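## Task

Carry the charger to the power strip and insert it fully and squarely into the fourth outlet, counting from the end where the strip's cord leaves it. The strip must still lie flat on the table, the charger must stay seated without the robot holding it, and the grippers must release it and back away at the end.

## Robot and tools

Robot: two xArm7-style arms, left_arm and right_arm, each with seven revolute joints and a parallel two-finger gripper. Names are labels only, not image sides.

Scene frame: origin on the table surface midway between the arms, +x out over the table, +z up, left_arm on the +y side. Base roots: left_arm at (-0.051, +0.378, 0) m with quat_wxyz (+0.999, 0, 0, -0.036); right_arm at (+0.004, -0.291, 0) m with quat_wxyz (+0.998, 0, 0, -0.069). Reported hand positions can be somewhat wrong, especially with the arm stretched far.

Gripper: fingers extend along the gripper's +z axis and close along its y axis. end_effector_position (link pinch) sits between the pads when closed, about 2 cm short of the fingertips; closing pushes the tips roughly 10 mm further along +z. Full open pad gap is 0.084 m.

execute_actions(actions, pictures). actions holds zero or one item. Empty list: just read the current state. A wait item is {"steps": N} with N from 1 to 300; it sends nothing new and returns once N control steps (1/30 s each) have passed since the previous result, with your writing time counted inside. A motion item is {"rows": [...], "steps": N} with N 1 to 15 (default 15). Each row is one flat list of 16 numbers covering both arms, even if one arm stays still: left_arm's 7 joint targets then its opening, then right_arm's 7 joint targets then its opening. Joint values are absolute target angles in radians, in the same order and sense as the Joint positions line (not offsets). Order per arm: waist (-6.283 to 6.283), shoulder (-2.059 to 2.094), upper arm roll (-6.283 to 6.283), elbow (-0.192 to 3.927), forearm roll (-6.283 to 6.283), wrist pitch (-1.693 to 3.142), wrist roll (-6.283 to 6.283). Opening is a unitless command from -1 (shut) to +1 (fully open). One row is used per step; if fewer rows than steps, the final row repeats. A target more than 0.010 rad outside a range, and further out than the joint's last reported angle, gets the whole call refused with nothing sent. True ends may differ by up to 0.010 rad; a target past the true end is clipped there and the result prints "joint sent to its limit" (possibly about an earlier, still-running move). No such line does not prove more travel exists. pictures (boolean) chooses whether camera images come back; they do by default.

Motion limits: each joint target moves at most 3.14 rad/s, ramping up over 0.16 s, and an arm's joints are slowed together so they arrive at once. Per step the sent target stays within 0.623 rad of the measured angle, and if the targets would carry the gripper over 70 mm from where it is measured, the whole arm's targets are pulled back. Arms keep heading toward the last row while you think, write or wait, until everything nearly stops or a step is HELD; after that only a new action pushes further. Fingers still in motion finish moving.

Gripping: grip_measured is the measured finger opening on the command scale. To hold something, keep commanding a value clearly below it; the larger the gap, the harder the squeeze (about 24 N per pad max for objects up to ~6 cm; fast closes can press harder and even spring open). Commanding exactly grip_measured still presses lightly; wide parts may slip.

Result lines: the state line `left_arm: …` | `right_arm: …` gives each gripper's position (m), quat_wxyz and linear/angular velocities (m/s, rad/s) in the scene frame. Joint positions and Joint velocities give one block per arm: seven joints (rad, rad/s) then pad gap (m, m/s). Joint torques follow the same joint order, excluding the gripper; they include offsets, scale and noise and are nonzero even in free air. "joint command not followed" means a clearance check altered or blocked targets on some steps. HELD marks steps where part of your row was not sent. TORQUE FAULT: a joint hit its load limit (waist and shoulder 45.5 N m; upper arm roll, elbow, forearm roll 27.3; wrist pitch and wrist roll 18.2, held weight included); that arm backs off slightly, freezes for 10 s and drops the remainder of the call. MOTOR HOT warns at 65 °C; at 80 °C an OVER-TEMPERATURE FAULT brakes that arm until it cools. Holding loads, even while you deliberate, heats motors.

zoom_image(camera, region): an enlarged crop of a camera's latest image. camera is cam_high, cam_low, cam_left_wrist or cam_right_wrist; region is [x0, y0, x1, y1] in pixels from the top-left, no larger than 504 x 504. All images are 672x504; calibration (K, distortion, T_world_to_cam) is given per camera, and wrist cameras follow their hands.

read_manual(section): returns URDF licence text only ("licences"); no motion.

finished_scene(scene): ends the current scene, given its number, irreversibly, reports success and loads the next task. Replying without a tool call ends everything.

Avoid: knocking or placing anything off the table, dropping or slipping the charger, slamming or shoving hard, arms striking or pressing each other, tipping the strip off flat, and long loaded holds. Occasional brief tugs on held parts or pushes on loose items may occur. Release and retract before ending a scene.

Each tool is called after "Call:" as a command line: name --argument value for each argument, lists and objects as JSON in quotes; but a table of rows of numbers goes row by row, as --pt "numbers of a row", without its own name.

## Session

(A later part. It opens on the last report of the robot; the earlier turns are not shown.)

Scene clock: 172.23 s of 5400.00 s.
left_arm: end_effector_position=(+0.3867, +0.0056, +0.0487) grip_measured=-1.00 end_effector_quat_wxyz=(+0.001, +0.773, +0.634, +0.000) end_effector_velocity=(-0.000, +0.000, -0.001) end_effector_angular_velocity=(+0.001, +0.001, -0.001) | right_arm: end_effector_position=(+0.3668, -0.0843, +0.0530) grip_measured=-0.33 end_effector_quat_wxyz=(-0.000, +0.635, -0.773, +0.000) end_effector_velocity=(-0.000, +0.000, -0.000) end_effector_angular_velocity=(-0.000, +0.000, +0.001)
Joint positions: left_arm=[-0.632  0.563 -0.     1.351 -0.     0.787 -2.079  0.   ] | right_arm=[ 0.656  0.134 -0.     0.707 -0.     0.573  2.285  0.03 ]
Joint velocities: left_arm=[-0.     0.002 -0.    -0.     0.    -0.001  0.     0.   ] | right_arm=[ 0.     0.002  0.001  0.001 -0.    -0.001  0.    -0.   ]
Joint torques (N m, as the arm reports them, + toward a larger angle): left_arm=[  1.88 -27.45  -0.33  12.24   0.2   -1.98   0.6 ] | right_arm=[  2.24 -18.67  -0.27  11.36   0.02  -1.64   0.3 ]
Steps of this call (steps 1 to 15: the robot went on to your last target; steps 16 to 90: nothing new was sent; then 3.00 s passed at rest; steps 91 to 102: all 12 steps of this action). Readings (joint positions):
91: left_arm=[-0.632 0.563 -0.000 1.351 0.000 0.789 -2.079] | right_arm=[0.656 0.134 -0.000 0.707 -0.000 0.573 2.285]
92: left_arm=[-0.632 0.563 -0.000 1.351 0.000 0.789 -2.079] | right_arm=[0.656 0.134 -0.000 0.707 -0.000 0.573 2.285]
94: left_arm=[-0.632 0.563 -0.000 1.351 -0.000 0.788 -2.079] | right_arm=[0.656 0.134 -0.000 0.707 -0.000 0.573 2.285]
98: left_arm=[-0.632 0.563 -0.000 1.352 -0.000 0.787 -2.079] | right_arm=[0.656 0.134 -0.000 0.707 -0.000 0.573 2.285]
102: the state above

Call:
execute_actions --actions '[{"rows":[[-0.6317,0.5644,0,1.3509,0,0.7865,-2.079,-1,0.6561,0.1328,0,0.7071,0,0.5742,2.2847,-1],[-0.6317,0.5644,0,1.3509,0,0.7865,-2.079,-1,0.6561,0.1315,0,0.7073,0,0.5757,2.2847,-1],[-0.6317,0.5644,0,1.3509,0,0.7865,-2.079,-1,0.6561,0.1303,0,0.7075,0,0.5772,2.2847,-1],[-0.6317,0.5644,0,1.3509,0,0.7865,-2.079,-1,0.6561,0.129,0,0.7077,0,0.5787,2.2847,-1],[-0.6317,0.5644,0,1.3509,0,0.7865,-2.079,-1,0.6561,0.1277,0,0.7079,0,0.5802,2.2847,-1],[-0.6317,0.5644,0,1.3509,0,0.7865,-2.079,-1,0.6561,0.1264,0,0.7081,0,0.5817,2.2847,-1],[-0.6317,0.5644,0,1.3509,0,0.7865,-2.079,-1,0.6561,0.1251,0,0.7083,0,0.5832,2.2847,-1],[-0.6317,0.5644,0,1.3509,0,0.7865,-2.079,-1,0.6561,0.1239,0,0.7086,0,0.5847,2.2847,-1],[-0.6317,0.5644,0,1.3509,0,0.7865,-2.079,-1,0.6561,0.1226,0,0.7088,0,0.5862,2.2847,-1],[-0.6317,0.5644,0,1.3509,0,0.7865,-2.079,-1,0.6561,0.1213,0,0.709,0,0.5877,2.2847,-1]],"steps":15}]'

Scene clock: 182.80 s of 5400.00 s.
left_arm: end_effector_position=(+0.3866, +0.0050, +0.0492) grip_measured=-1.00 end_effector_quat_wxyz=(+0.001, +0.773, +0.634, +0.000) end_effector_velocity=(+0.001, +0.001, +0.002) end_effector_angular_velocity=(+0.000, -0.002, +0.002) | right_arm: end_effector_position=(+0.3662, -0.0850, +0.0568) grip_measured=-0.33 end_effector_quat_wxyz=(+0.001, +0.634, -0.773, -0.000) end_effector_velocity=(+0.002, +0.001, +0.004) end_effector_angular_velocity=(+0.002, -0.003, -0.000)
Joint positions: left_arm=[-0.632  0.563 -0.     1.352 -0.     0.787 -2.079  0.   ] | right_arm=[ 0.656  0.123 -0.001  0.708 -0.     0.587  2.285  0.03 ]
Joint velocities: left_arm=[-0.    -0.004  0.002 -0.     0.     0.002 -0.     0.   ] | right_arm=[-0.    -0.009 -0.     0.005  0.     0.009 -0.     0.   ]
Joint torques (N m, as the arm reports them, + toward a larger angle): left_arm=[  3.36 -17.99   0.65   8.6    0.67  -1.98   0.46] | right_arm=[  2.42 -24.28   0.1   14.22   0.07  -1.57   0.36]
Steps of this call (steps 1 to 15: the robot went on to your last target; steps 16 to 90: nothing new was sent; then 7.07 s passed at rest; steps 91 to 105: all 15 steps of this action). Readings (joint positions):
91: left_arm=[-0.632 0.564 -0.000 1.351 -0.000 0.786 -2.079] | right_arm=[0.656 0.134 -0.000 0.707 -0.000 0.573 2.285]
92: left_arm=[-0.632 0.564 -0.000 1.351 -0.000 0.786 -2.079] | right_arm=[0.656 0.134 -0.000 0.707 -0.000 0.573 2.285]
94: left_arm=[-0.632 0.564 -0.000 1.351 -0.000 0.786 -2.079] | right_arm=[0.656 0.133 -0.000 0.707 0.000 0.574 2.285]
98: left_arm=[-0.632 0.564 -0.001 1.351 -0.000 0.786 -2.079] | right_arm=[0.656 0.130 0.000 0.706 0.000 0.580 2.285]
105: the state above
camera_calibration (this result's frames):
cam_left_wrist: T_world_to_cam=[[0.979495, -0.201468, -0.000266836, -0.341821], [-0.201468, -0.979487, -0.0040491, 0.149413], [0.000554402, 0.00401983, -0.999992, 0.17583], [0, 0, 0, 1]] pos_world=[0.364816, 0.0767749, 0.176343]
cam_right_wrist: T_world_to_cam=[[-0.982164, 0.187757, 0.0100902, 0.40465], [0.18767, 0.982192, -0.00892002, 0.0803386], [-0.0115853, -0.00686729, -0.999909, 0.194822], [0, 0, 0, 1]] pos_world=[0.384613, -0.153546, 0.191438]

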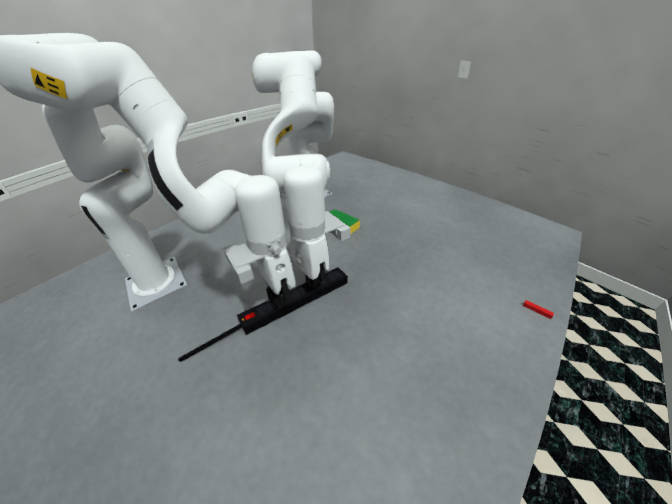

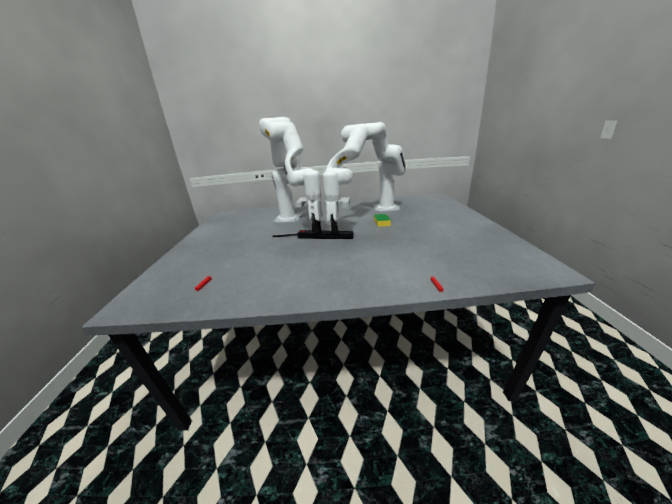

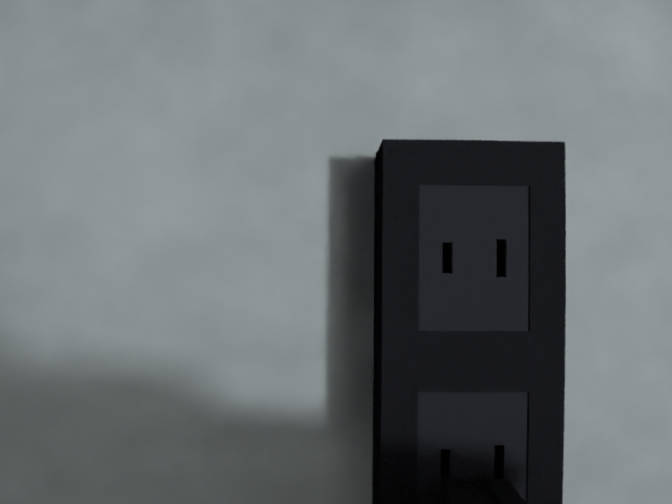

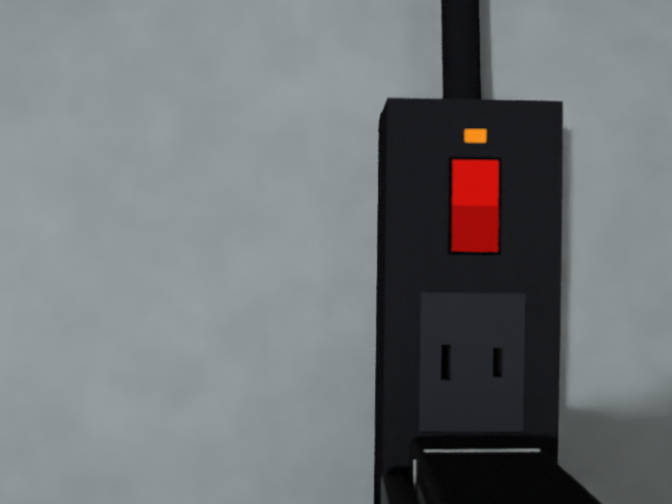

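Call:
execute_actions --actions '[{"rows":[[-0.6317,0.5644,0,1.3509,0,0.7865,-2.079,-1,0.6561,0.1213,0,0.709,0,0.5877,2.2847,-1]],"steps":10}]'

Scene clock: 186.40 s of 5400.00 s.
left_arm: end_effector_position=(+0.3864, +0.0059, +0.0479) grip_measured=-1.00 end_effector_quat_wxyz=(-0.000, +0.773, +0.634, +0.000) end_effector_velocity=(-0.001, -0.001, +0.000) end_effector_angular_velocity=(-0.000, +0.000, -0.003) | right_arm: end_effector_position=(+0.3668, -0.0842, +0.0580) grip_measured=-0.33 end_effector_quat_wxyz=(-0.000, +0.635, -0.773, +0.000) end_effector_velocity=(+0.000, +0.001, +0.000) end_effector_angular_velocity=(+0.001, -0.001, +0.000)
Joint positions: left_arm=[-0.632  0.564  0.     1.351  0.     0.786 -2.079  0.   ] | right_arm=[0.656 0.121 0.    0.709 0.    0.588 2.285 0.03 ]
Joint velocities: left_arm=[-0.002 -0.001 -0.001 -0.    -0.     0.     0.     0.   ] | right_arm=[-0.    -0.     0.001  0.001  0.001 -0.    -0.    -0.   ]
Joint torques (N m, as the arm reports them, + toward a larger angle): left_arm=[  4.4  -17.34   1.07   5.82   0.85   0.63   0.58] | right_arm=[  1.66 -24.15  -0.12  16.05  -0.28  -2.88   0.47]
Steps of this call (steps 1 to 15: the robot went on to your last target; steps 16 to 90: nothing new was sent; then 0.27 s passed at rest; steps 91 to 100: all 10 steps of this action). Readings (joint positions):
91: left_arm=[-0.632 0.565 0.000 1.351 0.000 0.786 -2.079] | right_arm=[0.656 0.121 0.000 0.709 0.000 0.588 2.285]
92: left_arm=[-0.632 0.565 0.000 1.351 0.000 0.786 -2.079] | right_arm=[0.656 0.121 0.000 0.709 0.000 0.588 2.285]
94: left_arm=[-0.632 0.565 0.000 1.351 0.000 0.786 -2.079] | right_arm=[0.656 0.121 0.000 0.709 0.000 0.588 2.285]
98: left_arm=[-0.632 0.564 0.000 1.351 0.000 0.786 -2.079] | right_arm=[0.656 0.121 0.000 0.709 0.000 0.588 2.285]
100: the state above
camera_calibration (this result's frames):
cam_left_wrist: T_world_to_cam=[[0.979626, -0.20082, -0.0020351, -0.341426], [-0.200829, -0.979611, -0.00547068, 0.150015], [-0.000894985, 0.00576792, -0.999983, 0.175056], [0, 0, 0, 1]] pos_world=[0.364754, 0.0773812, 0.175179]
cam_right_wrist: T_world_to_cam=[[-0.982334, 0.186956, 0.00819485, 0.40515], [0.1869, 0.982353, -0.0070914, 0.0796233], [-0.00937602, -0.00543451, -0.999941, 0.19538], [0, 0, 0, 1]] pos_world=[0.384943, -0.152902, 0.192613]

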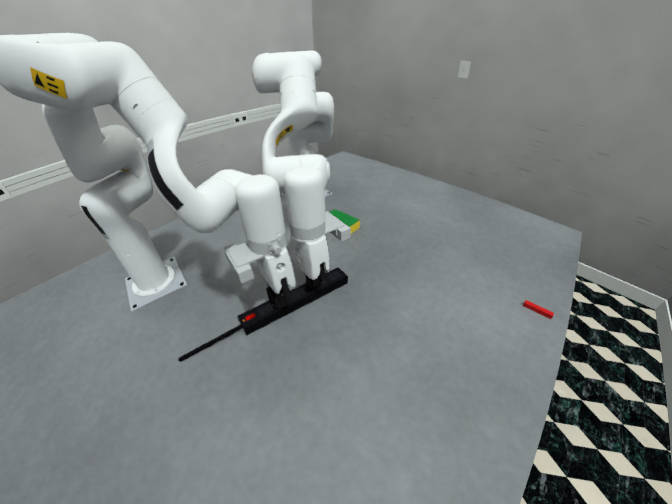

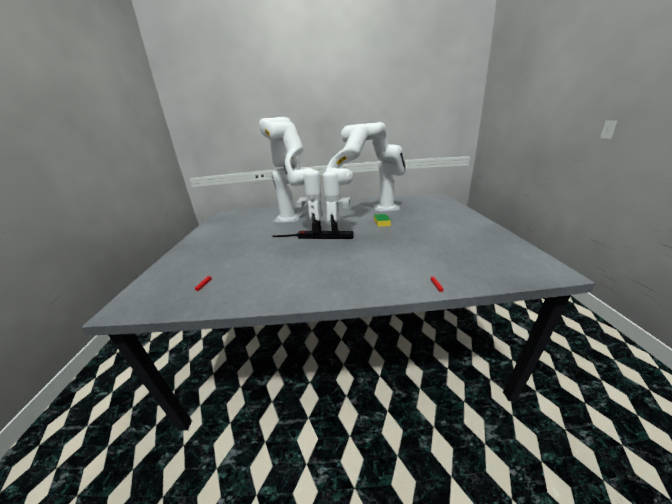

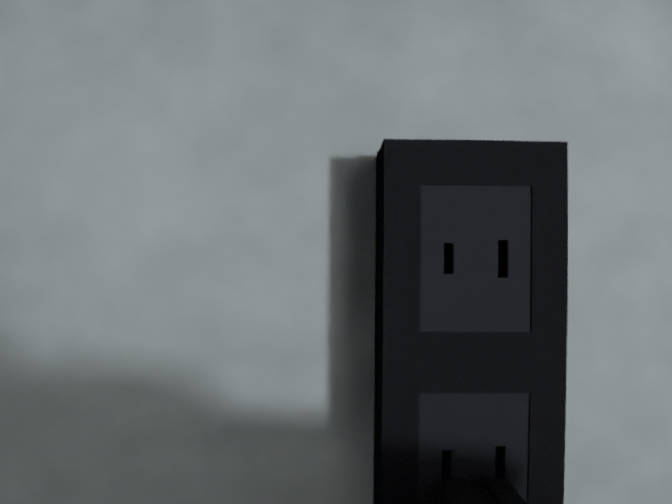

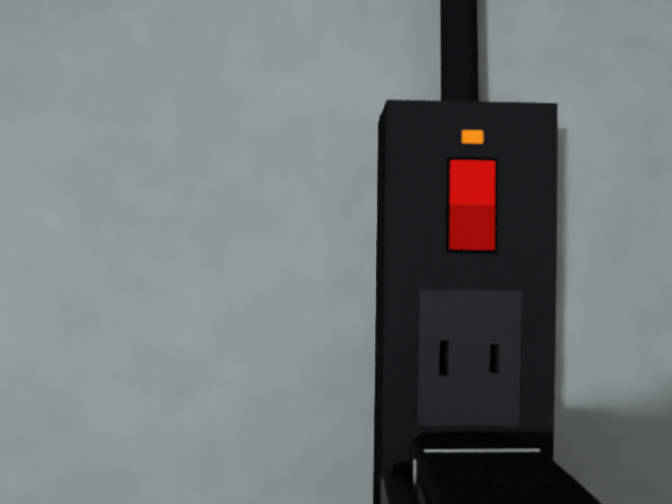

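It's coming out. Continue.

Call:
execute_actions --actions '[{"rows":[[-0.6317,0.5644,0,1.3509,0,0.7865,-2.079,-1,0.6561,0.12,0,0.7092,0,0.5892,2.2847,-1],[-0.6317,0.5644,0,1.3509,0,0.7865,-2.079,-1,0.6561,0.1188,0,0.7095,0,0.5907,2.2847,-1],[-0.6317,0.5644,0,1.3509,0,0.7865,-2.079,-1,0.6561,0.1175,0,0.7097,0,0.5922,2.2847,-1],[-0.6317,0.5644,0,1.3509,0,0.7865,-2.079,-1,0.6561,0.1162,0,0.7099,0,0.5937,2.2847,-1],[-0.6317,0.5644,0,1.3509,0,0.7865,-2.079,-1,0.6561,0.115,0,0.7102,0,0.5952,2.2847,-1],[-0.6317,0.5644,0,1.3509,0,0.7865,-2.079,-1,0.6561,0.1137,0,0.7104,0,0.5967,2.2847,-1],[-0.6317,0.5644,0,1.3509,0,0.7865,-2.079,-1,0.6561,0.1124,0,0.7107,0,0.5983,2.2847,-1],[-0.6317,0.5644,0,1.3509,0,0.7865,-2.079,-1,0.6561,0.1111,0,0.7109,0,0.5998,2.2847,-1],[-0.6317,0.5644,0,1.3509,0,0.7865,-2.079,-1,0.6561,0.1099,0,0.7112,0,0.6013,2.2847,-1],[-0.6317,0.5644,0,1.3509,0,0.7865,-2.079,-1,0.6561,0.1086,0,0.7114,0,0.6028,2.2847,-1],[-0.6317,0.5644,0,1.3509,0,0.7865,-2.079,-1,0.6561,0.1073,0,0.7117,0,0.6044,2.2847,-1],[-0.6317,0.5644,0,1.3509,0,0.7865,-2.079,-1,0.6561,0.1061,0,0.7119,0,0.6058,2.2847,-1],[-0.6317,0.5644,0,1.3509,0,0.7865,-2.079,-1,0.6561,0.1048,0,0.7122,0,0.6074,2.2847,-1],[-0.6317,0.5644,0,1.3509,0,0.7865,-2.079,-1,0.6561,0.1036,0,0.7125,0,0.6089,2.2847,-1],[-0.6317,0.5644,0,1.3509,0,0.7865,-2.079,-1,0.6561,0.1023,0,0.7127,0,0.6104,2.2847,-1]],"steps":15}]' --pictures false

Call:
execute_actions --actions '[{"rows":[[-0.6317,0.5644,0,1.3509,0,0.7865,-2.079,-1,0.6561,0.101,0,0.713,0,0.612,2.2847,-1],[-0.6317,0.5644,0,1.3509,0,0.7865,-2.079,-1,0.6561,0.0998,0,0.7133,0,0.6135,2.2847,-1],[-0.6317,0.5644,0,1.3509,0,0.7865,-2.079,-1,0.6561,0.0985,0,0.7135,0,0.615,2.2847,-1],[-0.6317,0.5644,0,1.3509,0,0.7865,-2.079,-1,0.6561,0.0973,0,0.7138,0,0.6165,2.2847,-1],[-0.6317,0.5644,0,1.3509,0,0.7865,-2.079,-1,0.6561,0.096,0,0.7141,0,0.6181,2.2847,-1],[-0.6317,0.5644,0,1.3509,0,0.7865,-2.079,-1,0.6561,0.0948,0,0.7144,0,0.6196,2.2847,-1],[-0.6317,0.5644,0,1.3509,0,0.7865,-2.079,-1,0.6561,0.0935,0,0.7147,0,0.6212,2.2847,-1],[-0.6317,0.5644,0,1.3509,0,0.7865,-2.079,-1,0.6561,0.0923,0,0.715,0,0.6227,2.2847,-1],[-0.6317,0.5644,0,1.3509,0,0.7865,-2.079,-1,0.6561,0.091,0,0.7153,0,0.6243,2.2847,-1],[-0.6317,0.5644,0,1.3509,0,0.7865,-2.079,-1,0.6561,0.0898,0,0.7156,0,0.6258,2.2847,-1],[-0.6317,0.5644,0,1.3509,0,0.7865,-2.079,-1,0.6561,0.0886,0,0.7158,0,0.6272,2.2847,-1],[-0.6317,0.5644,0,1.3509,0,0.7865,-2.079,-1,0.6561,0.0873,0,0.7161,0,0.6288,2.2847,-1],[-0.6317,0.5644,0,1.3509,0,0.7865,-2.079,-1,0.6561,0.0861,0,0.7164,0,0.6303,2.2847,-1],[-0.6317,0.5644,0,1.3509,0,0.7865,-2.079,-1,0.6561,0.0848,0,0.7167,0,0.6319,2.2847,-1],[-0.6317,0.5644,0,1.3509,0,0.7865,-2.079,-1,0.6561,0.0836,0,0.717,0,0.6334,2.2847,-1]],"steps":15}]' --pictures false

Call:
execute_actions --actions '[{"rows":[[-0.6317,0.5644,0,1.3509,0,0.7865,-2.079,-1,0.6561,0.0811,0,0.7176,0,0.6365,2.2847,-1],[-0.6317,0.5644,0,1.3509,0,0.7865,-2.079,-1,0.6561,0.0786,0,0.7183,0,0.6397,2.2847,-1],[-0.6317,0.5644,0,1.3509,0,0.7865,-2.079,-1,0.6561,0.0761,0,0.7189,0,0.6428,2.2847,-1],[-0.6317,0.5644,0,1.3509,0,0.7865,-2.079,-1,0.6561,0.0737,0,0.7196,0,0.6459,2.2847,-1],[-0.6317,0.5644,0,1.3509,0,0.7865,-2.079,-1,0.6561,0.0712,0,0.7202,0,0.649,2.2847,-1]],"steps":15}]'

Scene clock: 229.63 s of 5400.00 s.
left_arm: end_effector_position=(+0.3864, +0.0064, +0.0474) grip_measured=-1.00 end_effector_quat_wxyz=(-0.001, +0.773, +0.635, +0.000) end_effector_velocity=(-0.000, +0.000, +0.000) end_effector_angular_velocity=(+0.001, +0.001, +0.000) | right_arm: end_effector_position=(+0.3676, -0.0841, +0.0645) grip_measured=-0.33 end_effector_quat_wxyz=(-0.001, +0.635, -0.773, +0.000) end_effector_velocity=(-0.001, +0.000, +0.012) end_effector_angular_velocity=(-0.001, +0.001, +0.001)
Joint positions: left_arm=[-0.631  0.565  0.     1.35   0.     0.786 -2.079  0.   ] | right_arm=[ 0.656  0.105 -0.     0.713 -0.     0.605  2.285  0.03 ]
Joint velocities: left_arm=[ 0.     0.     0.     0.     0.     0.002 -0.     0.   ] | right_arm=[ 0.    -0.033  0.001  0.005  0.     0.04   0.    -0.   ]
Joint torques (N m, as the arm reports them, + toward a larger angle): left_arm=[  3.01 -18.06   0.16   6.69   0.44   0.     0.64] | right_arm=[  1.92 -20.52  -0.01  14.17  -0.07  -2.91   0.52]
Steps of this call (steps 1 to 15: the robot went on to your last target; steps 16 to 90: nothing new was sent; then 39.73 s passed at rest; steps 91 to 105: all 15 steps of this action). Readings (joint positions):
91: left_arm=[-0.632 0.564 0.000 1.351 0.000 0.787 -2.079] | right_arm=[0.656 0.121 0.000 0.709 0.000 0.588 2.285]
92: left_arm=[-0.632 0.564 0.000 1.351 0.000 0.787 -2.079] | right_arm=[0.656 0.121 0.000 0.709 0.000 0.588 2.285]
94: left_arm=[-0.632 0.564 0.000 1.351 0.000 0.787 -2.079] | right_arm=[0.656 0.120 0.000 0.709 0.000 0.589 2.285]
98: left_arm=[-0.632 0.563 0.000 1.351 0.000 0.787 -2.079] | right_arm=[0.656 0.116 -0.000 0.710 -0.000 0.594 2.285]
105: the state above

Scene clock: 230.13 s of 5400.00 s.
left_arm: end_effector_position=(+0.3864, +0.0062, +0.0476) grip_measured=-1.00 end_effector_quat_wxyz=(-0.000, +0.773, +0.635, +0.000) end_effector_velocity=(-0.001, -0.001, -0.000) end_effector_angular_velocity=(+0.000, +0.000, -0.001) | right_arm: end_effector_position=(+0.3672, -0.0836, +0.0716) grip_measured=-0.33 end_effector_quat_wxyz=(-0.001, +0.635, -0.773, +0.000) end_effector_velocity=(-0.003, -0.005, +0.011) end_effector_angular_velocity=(-0.008, +0.011, -0.006)
Joint positions: left_arm=[-0.632  0.565  0.     1.351  0.     0.787 -2.079  0.   ] | right_arm=[0.656 0.088 0.001 0.717 0.    0.627 2.285 0.03 ]
Joint velocities: left_arm=[-0.002  0.001  0.     0.     0.    -0.    -0.001  0.   ] | right_arm=[-0.002 -0.033 -0.005  0.002 -0.001  0.049  0.    -0.   ]
Joint torques (N m, as the arm reports them, + toward a larger angle): left_arm=[  1.75 -19.48  -0.29   7.37   0.07  -0.06   0.55] | right_arm=[  1.7  -19.66  -0.82  12.51  -0.33  -1.62   0.36]
Steps of this call (steps 1 to 15: all 15 steps of this action). Readings (joint positions):
1: left_arm=[-0.631 0.565 0.000 1.350 0.000 0.786 -2.079] | right_arm=[0.656 0.104 -0.000 0.713 -0.000 0.606 2.285]
2: left_arm=[-0.631 0.565 0.000 1.350 0.000 0.787 -2.079] | right_arm=[0.656 0.103 -0.000 0.713 -0.000 0.608 2.285]
4: left_arm=[-0.631 0.565 0.000 1.350 0.000 0.787 -2.079] | right_arm=[0.656 0.101 -0.000 0.714 -0.000 0.611 2.285]
8: left_arm=[-0.631 0.565 0.000 1.350 0.000 0.787 -2.079] | right_arm=[0.656 0.096 -0.000 0.715 -0.000 0.617 2.285]
15: the state above

Scene clock: 230.63 s of 5400.00 s.
left_arm: end_effector_position=(+0.3864, +0.0061, +0.0477) grip_measured=-1.00 end_effector_quat_wxyz=(-0.000, +0.773, +0.634, +0.000) end_effector_velocity=(+0.001, -0.000, +0.002) end_effector_angular_velocity=(-0.003, -0.003, +0.002) | right_arm: end_effector_position=(+0.3667, -0.0843, +0.0778) grip_measured=-0.33 end_effector_quat_wxyz=(+0.000, +0.635, -0.773, -0.000) end_effector_velocity=(-0.000, +0.000, +0.001) end_effector_angular_velocity=(-0.001, +0.001, +0.001)
Joint positions: left_arm=[-0.632  0.565  0.     1.351  0.     0.787 -2.079  0.   ] | right_arm=[0.656 0.072 0.    0.72  0.    0.649 2.285 0.03 ]
Joint velocities: left_arm=[ 0.001 -0.004  0.     0.    -0.     0.    -0.     0.   ] | right_arm=[-0.    -0.001  0.001  0.002 -0.     0.004 -0.    -0.   ]
Joint torques (N m, as the arm reports them, + toward a larger angle): left_arm=[  0.95 -20.37  -0.74   7.72  -0.05  -0.14   0.59] | right_arm=[  1.63 -19.17  -0.61  12.71  -0.25  -1.81   0.51]
Steps of this call (steps 1 to 15: all 15 steps of this action). Readings (joint positions):
1: left_arm=[-0.632 0.565 0.000 1.351 0.000 0.787 -2.079] | right_arm=[0.656 0.087 0.000 0.717 0.000 0.629 2.285]
2: left_arm=[-0.632 0.565 0.000 1.351 0.000 0.787 -2.079] | right_arm=[0.656 0.085 0.000 0.717 0.000 0.631 2.285]
4: left_arm=[-0.632 0.565 0.000 1.351 0.000 0.787 -2.079] | right_arm=[0.656 0.082 0.000 0.718 0.000 0.636 2.285]
8: left_arm=[-0.632 0.565 0.000 1.351 0.000 0.787 -2.079] | right_arm=[0.656 0.074 0.000 0.720 0.000 0.645 2.285]
15: the state above
camera_calibration (this result's frames):
cam_left_wrist: T_world_to_cam=[[0.979667, -0.200618, -0.00240286, -0.341365], [-0.200629, -0.97965, -0.00580296, 0.150166], [-0.00118978, 0.00616704, -0.99998, 0.174989], [0, 0, 0, 1]] pos_world=[0.36476, 0.0775471, 0.175037]
cam_right_wrist: T_world_to_cam=[[-0.982309, 0.18708, 0.00843714, 0.404918], [0.18702, 0.982329, -0.00732822, 0.0798628], [-0.009659, -0.00562066, -0.999938, 0.215304], [0, 0, 0, 1]] pos_world=[0.384898, -0.152993, 0.212459]

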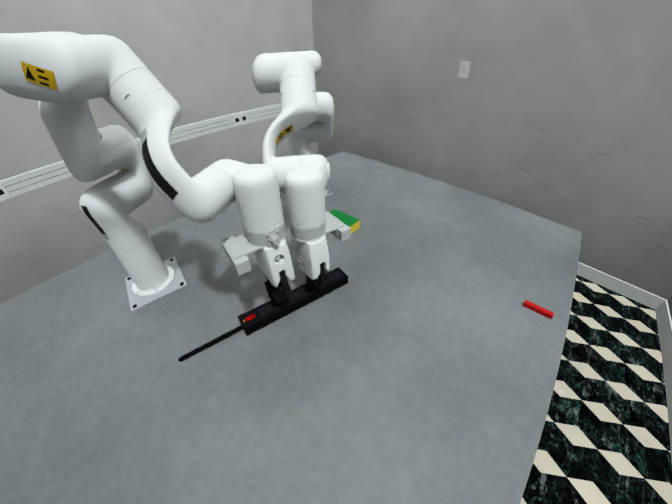

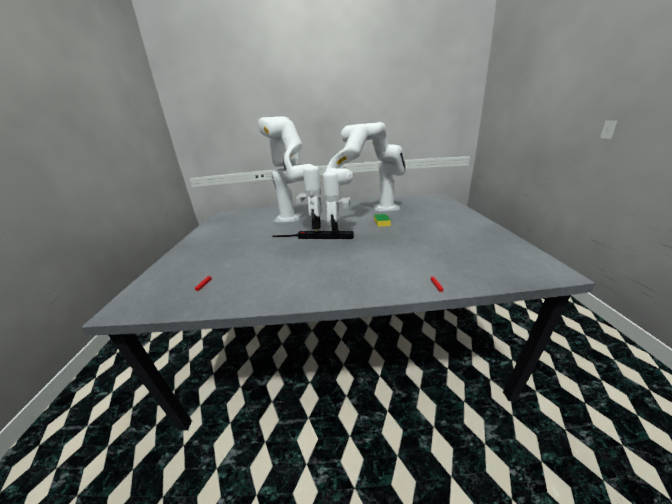

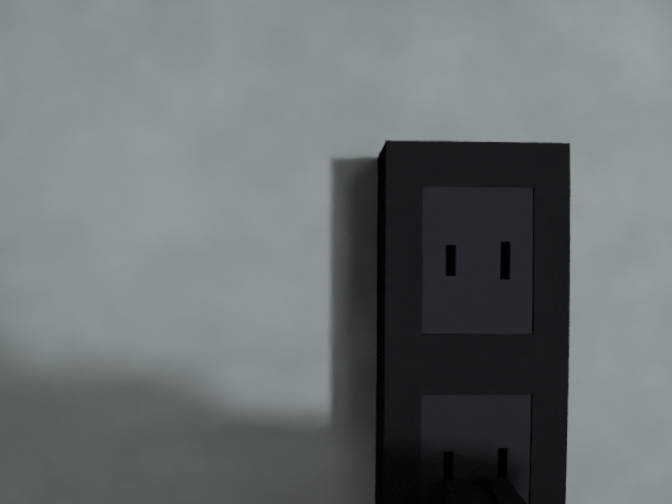

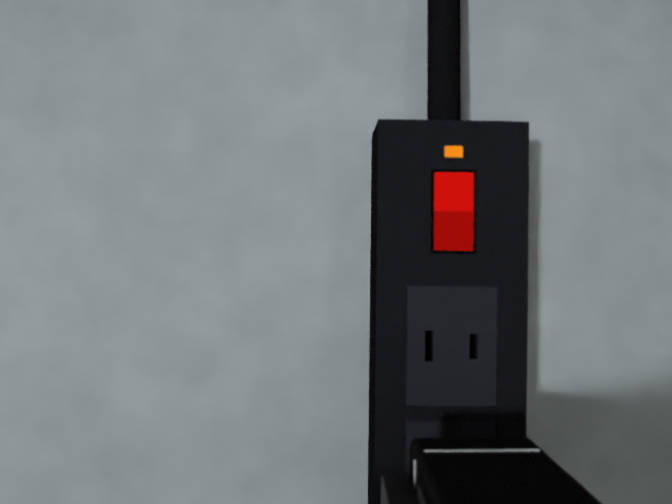

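Call:
execute_actions --actions '[{"rows":[[-0.6317,0.5635,0,1.3511,0,0.7876,-2.079,-1,0.6561,0.0712,0,0.7202,0,0.649,2.2847,-1],[-0.6317,0.5626,0,1.3513,0,0.7887,-2.079,-1,0.6561,0.0712,0,0.7202,0,0.649,2.2847,-1],[-0.6317,0.5608,0,1.3517,0,0.7909,-2.079,-1,0.6561,0.0712,0,0.7202,0,0.649,2.2847,-1],[-0.6317,0.559,0,1.352,0,0.793,-2.079,-1,0.6561,0.0712,0,0.7202,0,0.649,2.2847,-1],[-0.6317,0.555,0,1.353,0,0.798,-2.079,-1,0.6561,0.0712,0,0.7202,0,0.649,2.2847,-1],[-0.6317,0.55,0,1.3539,0,0.8039,-2.079,-1,0.6561,0.0712,0,0.7202,0,0.649,2.2847,-1],[-0.62,0.53,0,1.35,0,0.82,-2.079,-1,0.6561,0.0712,0,0.7202,0,0.649,2.2847,-1],[-0.59,0.5,0,1.34,0,0.84,-2.079,-1,0.6561,0.0712,0,0.7202,0,0.649,2.2847,-1],[-0.54,0.46,0,1.32,0,0.86,-2.079,-1,0.6561,0.0712,0,0.7202,0,0.649,2.2847,-1],[-0.48,0.41,0,1.3,0,0.89,-2.079,-1,0.6561,0.0712,0,0.7202,0,0.649,2.2847,-1],[-0.42,0.36,0,1.28,0,0.92,-2.079,-1,0.6561,0.0712,0,0.7202,0,0.649,2.2847,-1],[-0.36,0.31,0,1.25,0,0.94,-2.079,-1,0.6561,0.0712,0,0.7202,0,0.649,2.2847,-1],[-0.3,0.27,0,1.23,0,0.96,-2.079,-1,0.6561,0.0712,0,0.7202,0,0.649,2.2847,-1],[-0.25,0.23,0,1.21,0,0.98,-2.079,-1,0.6561,0.0712,0,0.7202,0,0.649,2.2847,-1],[-0.2,0.2,0,1.2,0,1.0,-2.079,-1,0.6561,0.0712,0,0.7202,0,0.649,2.2847,-1]],"steps":15}]'

Call:
zoom_image --camera "cam_right_wrist" --region '[340, 100, 580, 504]'

Scene clock: 253.43 s of 5400.00 s.
left_arm: end_effector_position=(+0.4156, +0.0703, +0.0939) grip_measured=-1.00 end_effector_quat_wxyz=(-0.002, +0.733, +0.680, -0.000) end_effector_velocity=(+0.137, +0.351, +0.170) end_effector_angular_velocity=(+0.006, -0.002, +0.657) | right_arm: end_effector_position=(+0.3668, -0.0843, +0.0780) grip_measured=-0.33 end_effector_quat_wxyz=(-0.000, +0.635, -0.773, -0.000) end_effector_velocity=(-0.000, +0.000, +0.000) end_effector_angular_velocity=(-0.000, +0.000, +0.002)
Joint positions: left_arm=[-0.511  0.444  0.001  1.308 -0.     0.868 -2.079  0.   ] | right_arm=[0.656 0.071 0.    0.72  0.    0.649 2.285 0.03 ]
Joint velocities: left_arm=[ 0.643 -0.505  0.016 -0.239  0.     0.268  0.     0.   ] | right_arm=[ 0.001 -0.001  0.    -0.    -0.     0.    -0.    -0.   ]
Joint torques (N m, as the arm reports them, + toward a larger angle): left_arm=[ -0.93 -27.18  -1.52  12.72  -0.04  -1.41   0.57] | right_arm=[  1.6  -19.32  -0.6   12.68  -0.38  -1.79   0.45]
Steps of this call (steps 1 to 15: the robot went on to your last target; steps 16 to 90: nothing new was sent; then 19.30 s passed at rest; steps 91 to 105: all 15 steps of this action). Readings (joint positions):
91: left_arm=[-0.632 0.564 0.000 1.351 0.000 0.787 -2.079] | right_arm=[0.656 0.071 -0.000 0.720 0.000 0.649 2.285]
92: left_arm=[-0.632 0.564 0.000 1.351 0.000 0.787 -2.079] | right_arm=[0.656 0.071 -0.000 0.720 0.000 0.649 2.285]
94: left_arm=[-0.632 0.564 0.000 1.351 -0.000 0.788 -2.079] | right_arm=[0.656 0.071 0.000 0.720 -0.000 0.649 2.285]
98: left_arm=[-0.631 0.557 -0.002 1.347 -0.000 0.801 -2.079] | right_arm=[0.656 0.071 0.000 0.720 0.000 0.649 2.285]
105: the state above
camera_calibration (this result's frames):
cam_left_wrist: T_world_to_cam=[[0.996768, -0.0801504, -0.00535297, -0.372348], [-0.0801901, -0.99675, -0.00766589, 0.170495], [-0.00472115, 0.00807037, -0.999956, 0.222135], [0, 0, 0, 1]] pos_world=[0.385865, 0.138304, 0.221439]
cam_right_wrist: T_world_to_cam=[[-0.982305, 0.187105, 0.00832975, 0.404969], [0.187047, 0.982324, -0.00723994, 0.0798262], [-0.00953715, -0.00555376, -0.999939, 0.21544], [0, 0, 0, 1]] pos_world=[0.384926, -0.15299, 0.212631]

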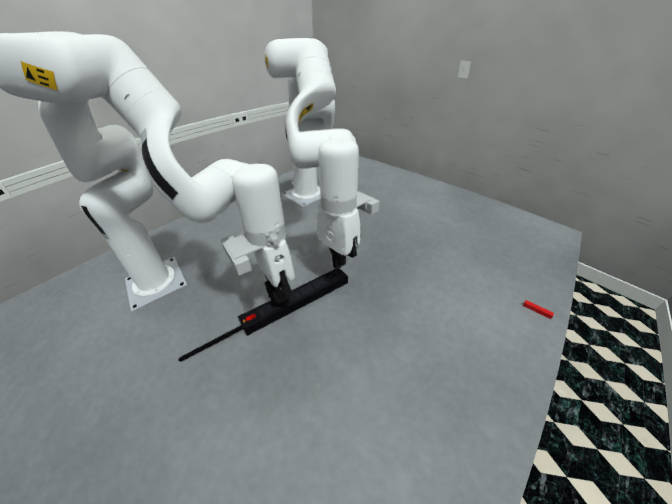

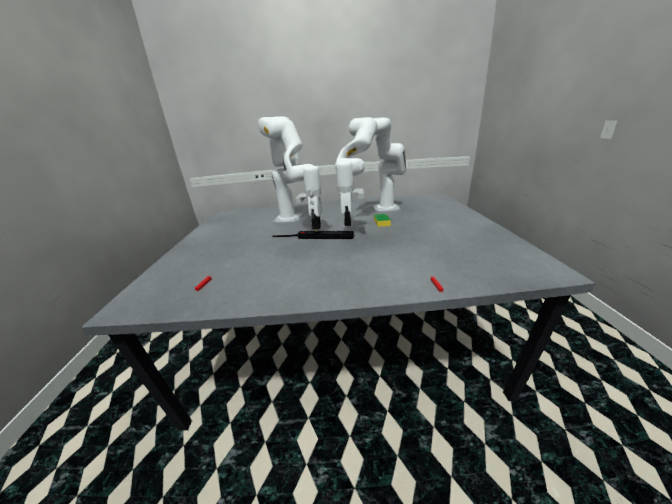

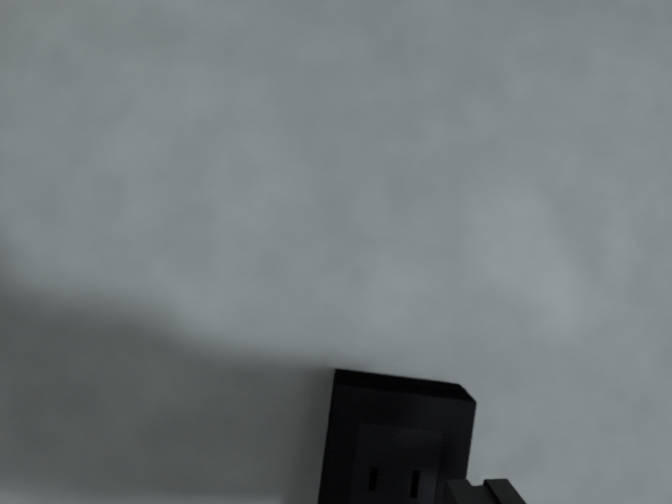

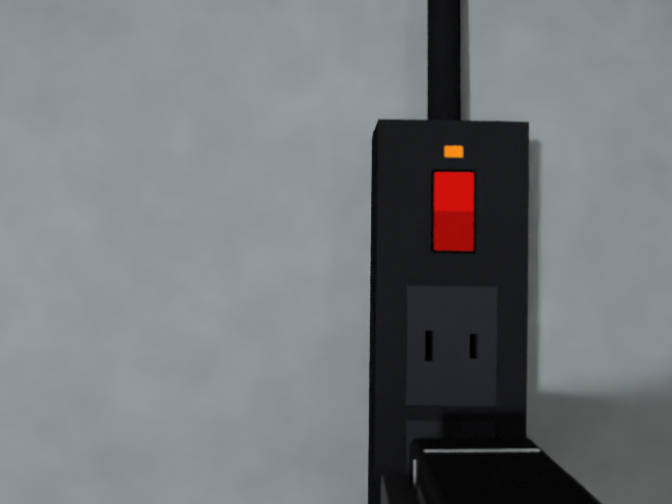

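Region (340, 100, 580, 504) of cam_right_wrist's 672x504 image, scaled by 1.248, with more detail than that image has; it fills the left 299 columns of this view, and the rest is white.

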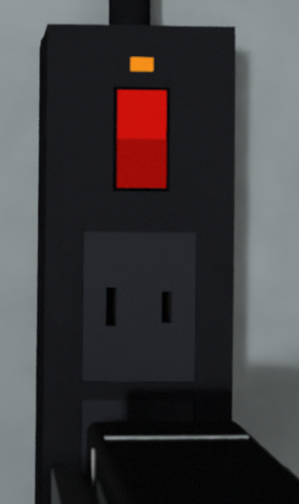

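Call:
zoom_image --camera "cam_right_wrist" --region '[360, 270, 560, 470]'

Region (360, 270, 560, 470) of cam_right_wrist's 672x504 image, scaled by 2.520, with more detail than that image has.

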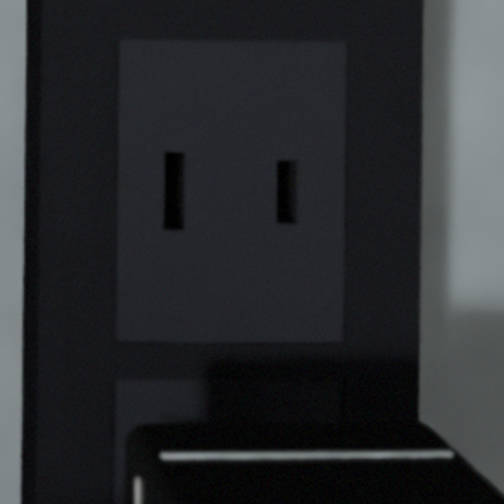

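Call:
execute_actions --actions '[{"rows":[[-0.2,0.2,0,1.2,0,1.0,-2.079,-1,0.6622,0.0787,0,0.7303,0,0.6516,2.2912,-1],[-0.2,0.2,0,1.2,0,1.0,-2.079,-1,0.6743,0.0937,0,0.7505,0,0.6568,2.3041,-1],[-0.2,0.2,0,1.2,0,1.0,-2.079,-1,0.6864,0.1088,0,0.7707,0,0.6619,2.317,-1],[-0.2,0.2,0,1.2,0,1.0,-2.079,-1,0.6986,0.1238,0,0.7909,0,0.6671,2.33,-1],[-0.2,0.2,0,1.2,0,1.0,-2.079,-1,0.7107,0.1388,0,0.8111,0,0.6723,2.3429,-1],[-0.2,0.2,0,1.2,0,1.0,-2.079,-1,0.7228,0.1538,0,0.8313,0,0.6775,2.3558,-1],[-0.2,0.2,0,1.2,0,1.0,-2.079,-1,0.7349,0.1688,0,0.8515,0,0.6827,2.3687,-1],[-0.2,0.2,0,1.2,0,1.0,-2.079,-1,0.7471,0.1839,0,0.8717,0,0.6878,2.3817,-1],[-0.2,0.2,0,1.2,0,1.0,-2.079,-1,0.7592,0.1989,0,0.8919,0,0.693,2.3946,-1],[-0.2,0.2,0,1.2,0,1.0,-2.079,-1,0.7713,0.2139,0,0.9121,0,0.6982,2.4075,-1],[-0.2,0.2,0,1.2,0,1.0,-2.079,-1,0.7774,0.2214,0,0.9222,0,0.7008,2.414,-1]],"steps":15}]' --pictures false

Call:
execute_actions --actions '[{"steps":25}]'

Call:
zoom_image --camera "cam_right_wrist" --region '[360, 270, 560, 470]'

Scene clock: 297.80 s of 5400.00 s.
left_arm: end_effector_position=(+0.4455, +0.2388, +0.1724) grip_measured=-1.00 end_effector_quat_wxyz=(-0.000, +0.619, +0.785, +0.000) end_effector_velocity=(+0.000, +0.000, +0.001) end_effector_angular_velocity=(+0.000, -0.002, +0.000) | right_arm: end_effector_position=(+0.3806, -0.0152, +0.0782) grip_measured=-0.33 end_effector_quat_wxyz=(-0.000, +0.633, -0.774, -0.000) end_effector_velocity=(+0.005, +0.070, -0.004) end_effector_angular_velocity=(-0.005, +0.008, -0.011)
Joint positions: left_arm=[-0.2    0.2    0.     1.2    0.     1.    -2.079  0.   ] | right_arm=[0.768 0.208 0.002 0.904 0.    0.696 2.402 0.03 ]
Joint velocities: left_arm=[-0.001 -0.003  0.001  0.     0.001  0.    -0.001  0.   ] | right_arm=[ 0.116  0.141 -0.002  0.184  0.     0.053  0.126  0.   ]
Joint torques (N m, as the arm reports them, + toward a larger angle): left_arm=[  1.73 -24.23  -0.2   14.22   0.06  -1.83   0.62] | right_arm=[ -2.5  -23.41  -2.53  12.25  -0.29  -1.51   0.25]
Steps of this call (steps 1 to 45: the robot went on to your last target; steps 46 to 110: nothing new was sent; then 40.20 s passed at rest; steps 111 to 125: all 15 steps of this action). Readings (joint positions):
111: left_arm=[-0.200 0.200 0.000 1.200 -0.000 1.000 -2.079] | right_arm=[0.656 0.071 -0.000 0.720 -0.000 0.649 2.285]
112: left_arm=[-0.200 0.200 -0.000 1.200 0.000 1.000 -2.079] | right_arm=[0.657 0.073 -0.000 0.722 0.000 0.650 2.286]
114: left_arm=[-0.200 0.200 -0.000 1.200 0.000 1.000 -2.079] | right_arm=[0.665 0.083 -0.001 0.735 0.000 0.653 2.295]
118: left_arm=[-0.200 0.200 0.000 1.200 -0.000 1.000 -2.079] | right_arm=[0.701 0.127 -0.000 0.796 -0.000 0.668 2.333]
125: the state above

Scene clock: 298.63 s of 5400.00 s.
left_arm: end_effector_position=(+0.4455, +0.2388, +0.1724) grip_measured=-1.00 end_effector_quat_wxyz=(-0.000, +0.619, +0.785, +0.000) end_effector_velocity=(+0.000, +0.000, +0.001) end_effector_angular_velocity=(-0.000, -0.001, +0.001) | right_arm: end_effector_position=(+0.3822, -0.0098, +0.0780) grip_measured=-0.33 end_effector_quat_wxyz=(-0.000, +0.631, -0.775, -0.000) end_effector_velocity=(-0.000, +0.000, -0.000) end_effector_angular_velocity=(-0.000, +0.000, +0.001)
Joint positions: left_arm=[-0.2    0.2   -0.     1.2   -0.     1.    -2.079  0.   ] | right_arm=[ 0.777  0.221 -0.     0.922 -0.     0.701  2.414  0.03 ]
Joint velocities: left_arm=[-0.    -0.001  0.001  0.    -0.     0.    -0.     0.   ] | right_arm=[ 0.     0.001  0.001  0.    -0.    -0.    -0.    -0.   ]
Joint torques (N m, as the arm reports them, + toward a larger angle): left_arm=[  1.82 -24.31  -0.17  14.16   0.2   -1.78   0.58] | right_arm=[  1.39 -22.36  -0.77  13.52  -0.14  -1.94   0.43]
Steps of this call (steps 1 to 25: the robot went on to your last target). Readings (joint positions):
1: left_arm=[-0.200 0.200 -0.000 1.200 -0.000 1.000 -2.079] | right_arm=[0.771 0.212 0.002 0.909 0.000 0.697 2.405]
2: left_arm=[-0.200 0.200 0.000 1.200 -0.000 1.000 -2.079] | right_arm=[0.773 0.215 0.001 0.913 0.000 0.698 2.408]
4: left_arm=[-0.200 0.200 0.000 1.200 -0.000 1.000 -2.079] | right_arm=[0.774 0.218 -0.000 0.917 -0.000 0.700 2.411]
8: left_arm=[-0.200 0.200 -0.000 1.200 0.000 1.000 -2.079] | right_arm=[0.776 0.220 -0.001 0.921 -0.000 0.701 2.413]
25: the state above
camera_calibration (this result's frames):
cam_left_wrist: T_world_to_cam=[[0.973792, 0.227434, -0.00195871, -0.451989], [0.227421, -0.973782, -0.00538336, 0.19854], [-0.00313171, 0.00479682, -0.999984, 0.299528], [0, 0, 0, 1]] pos_world=[0.395929, 0.294695, 0.299706]
cam_right_wrist: T_world_to_cam=[[-0.980769, 0.194996, 0.00832411, 0.405642], [0.194938, 0.980789, -0.00723994, 0.000800156], [-0.00957595, -0.00547802, -0.999939, 0.216035], [0, 0, 0, 1]] pos_world=[0.399753, -0.0786997, 0.212651]

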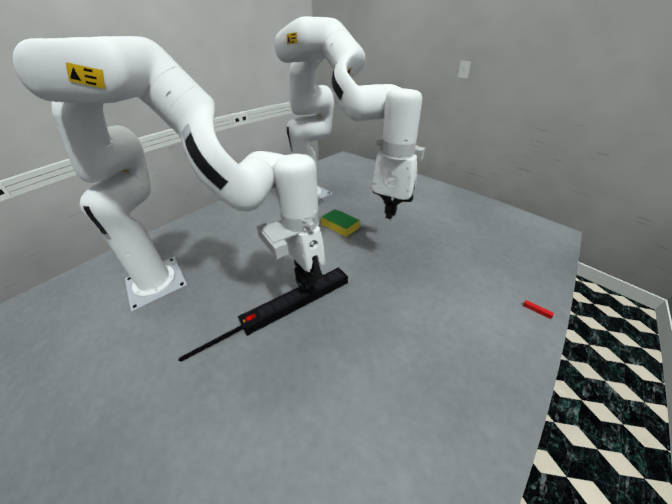

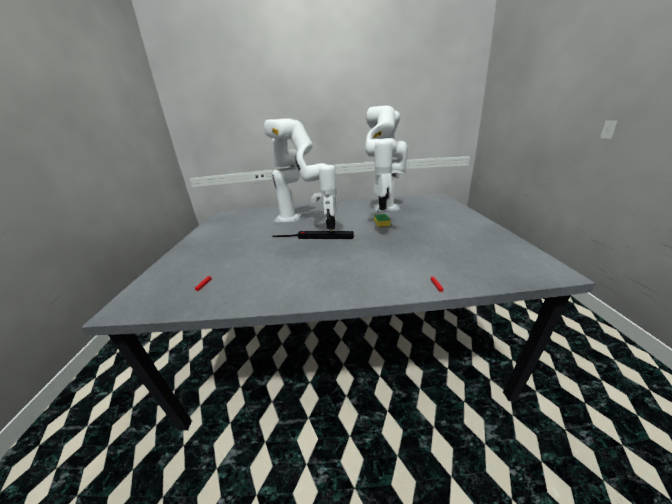

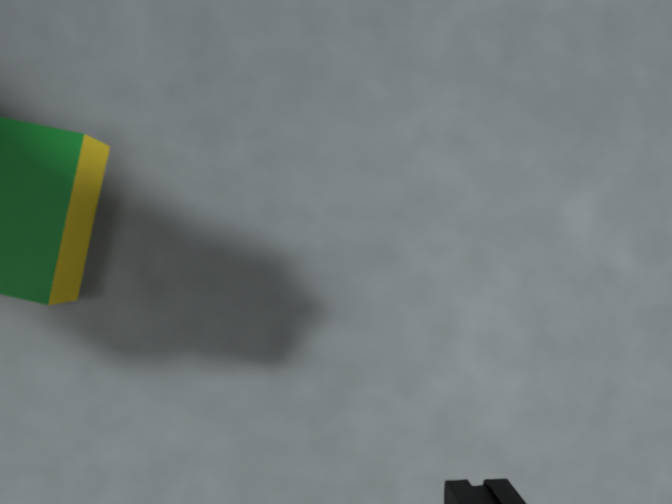

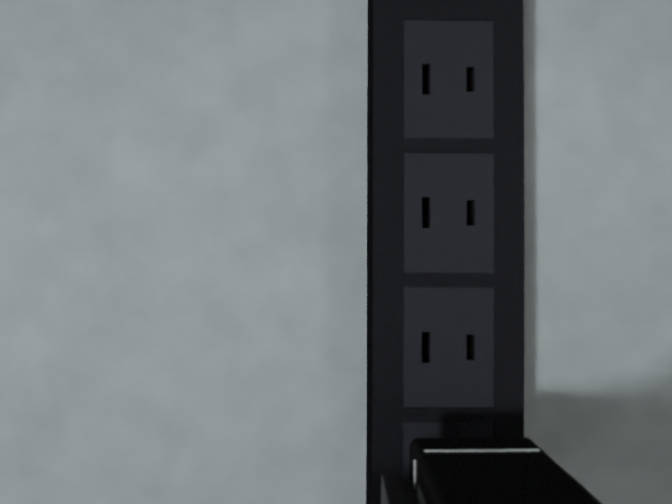

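Region (360, 270, 560, 470) of cam_right_wrist's 672x504 image, scaled by 2.520, with more detail than that image has.

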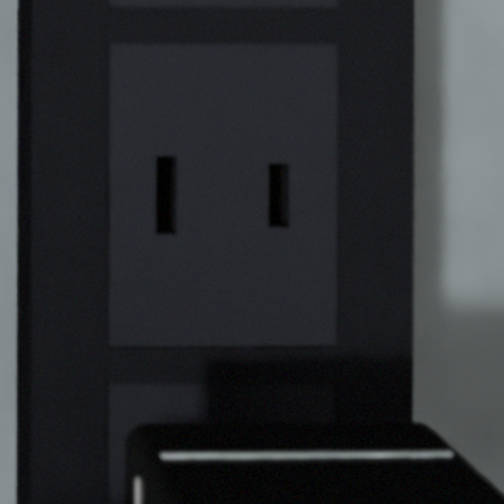

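Call:
execute_actions --actions '[{"rows":[[-0.2,0.2,0,1.2,0,1.0,-2.079,-1,0.7766,0.2235,0,0.9251,0,0.7016,2.4132,-1]],"steps":15}]'

Call:
zoom_image --camera "cam_right_wrist" --region '[360, 270, 560, 470]'

Scene clock: 311.70 s of 5400.00 s.
left_arm: end_effector_position=(+0.4455, +0.2388, +0.1724) grip_measured=-1.00 end_effector_quat_wxyz=(-0.000, +0.619, +0.785, +0.000) end_effector_velocity=(+0.000, +0.000, -0.000) end_effector_angular_velocity=(+0.000, +0.000, +0.000) | right_arm: end_effector_position=(+0.3830, -0.0097, +0.0780) grip_measured=-0.33 end_effector_quat_wxyz=(+0.000, +0.632, -0.775, -0.000) end_effector_velocity=(-0.000, +0.000, -0.000) end_effector_angular_velocity=(+0.001, +0.001, +0.000)
Joint positions: left_arm=[-0.2    0.2   -0.     1.2   -0.     1.    -2.079  0.   ] | right_arm=[0.777 0.223 0.    0.925 0.    0.702 2.413 0.03 ]
Joint velocities: left_arm=[ 0.     0.001  0.     0.     0.    -0.     0.     0.   ] | right_arm=[-0.     0.001  0.001  0.     0.001 -0.001 -0.    -0.   ]
Joint torques (N m, as the arm reports them, + toward a larger angle): left_arm=[  1.7  -24.14  -0.29  14.15   0.2   -1.79   0.55] | right_arm=[  1.42 -22.47  -0.54  13.22  -0.48  -2.02   0.3 ]
Steps of this call (steps 1 to 15: the robot went on to your last target; steps 16 to 90: nothing new was sent; then 9.57 s passed at rest; steps 91 to 105: all 15 steps of this action). Readings (joint positions):
91: left_arm=[-0.200 0.200 0.000 1.200 -0.000 1.000 -2.079] | right_arm=[0.777 0.221 0.000 0.922 -0.000 0.701 2.414]
92: left_arm=[-0.200 0.200 -0.000 1.200 -0.000 1.000 -2.079] | right_arm=[0.777 0.222 0.000 0.923 0.000 0.701 2.414]
94: left_arm=[-0.200 0.200 -0.000 1.200 0.000 1.000 -2.079] | right_arm=[0.777 0.223 0.000 0.924 0.000 0.701 2.414]
98: left_arm=[-0.200 0.200 0.000 1.200 -0.000 1.000 -2.079] | right_arm=[0.777 0.223 -0.000 0.925 -0.000 0.702 2.413]
105: the state above
camera_calibration (this result's frames):
cam_left_wrist: T_world_to_cam=[[0.973792, 0.227434, -0.00195858, -0.451989], [0.227421, -0.973782, -0.00538333, 0.19854], [-0.00313158, 0.00479682, -0.999984, 0.299528], [0, 0, 0, 1]] pos_world=[0.395929, 0.294695, 0.299706]
cam_right_wrist: T_world_to_cam=[[-0.980778, 0.194948, 0.00833308, 0.406398], [0.194891, 0.980798, -0.00724212, 0.000503526], [-0.00958491, -0.00547887, -0.999939, 0.216023], [0, 0, 0, 1]] pos_world=[0.400559, -0.078537, 0.212627]

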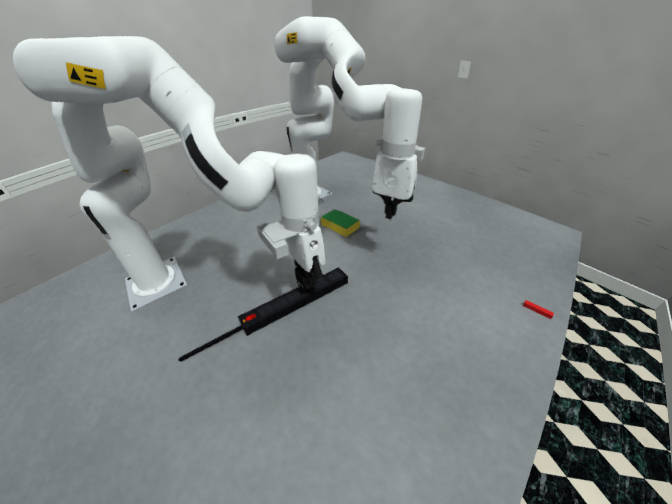

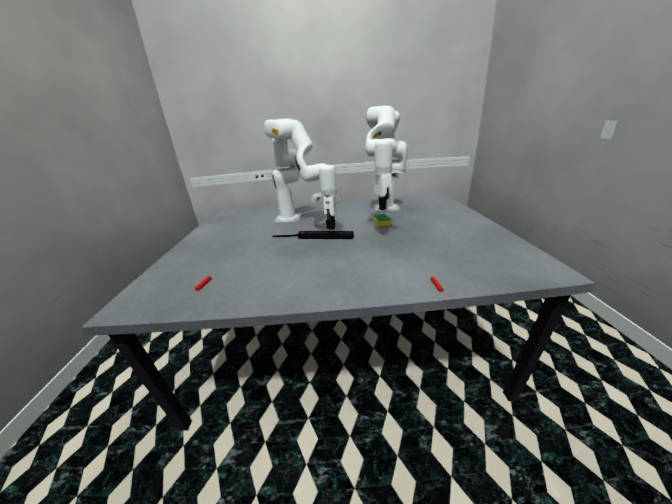

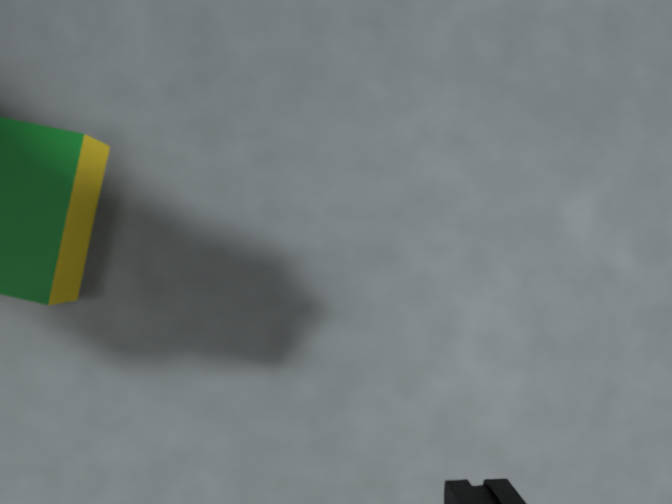

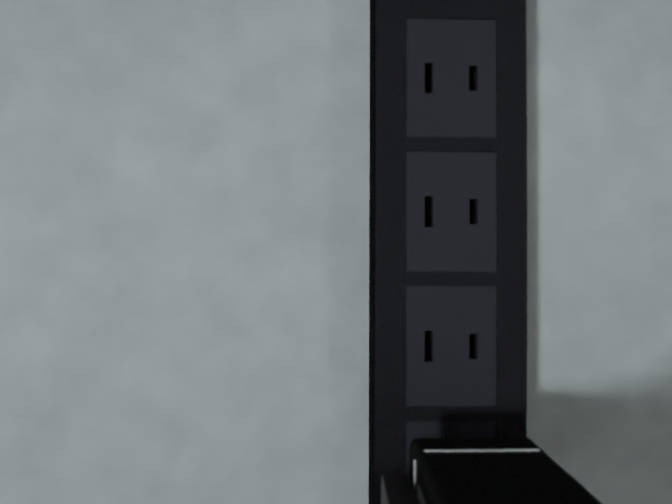

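Region (360, 270, 560, 470) of cam_right_wrist's 672x504 image, scaled by 2.520, with more detail than that image has.

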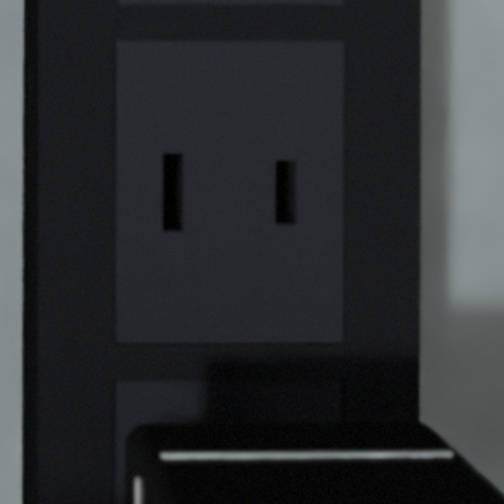

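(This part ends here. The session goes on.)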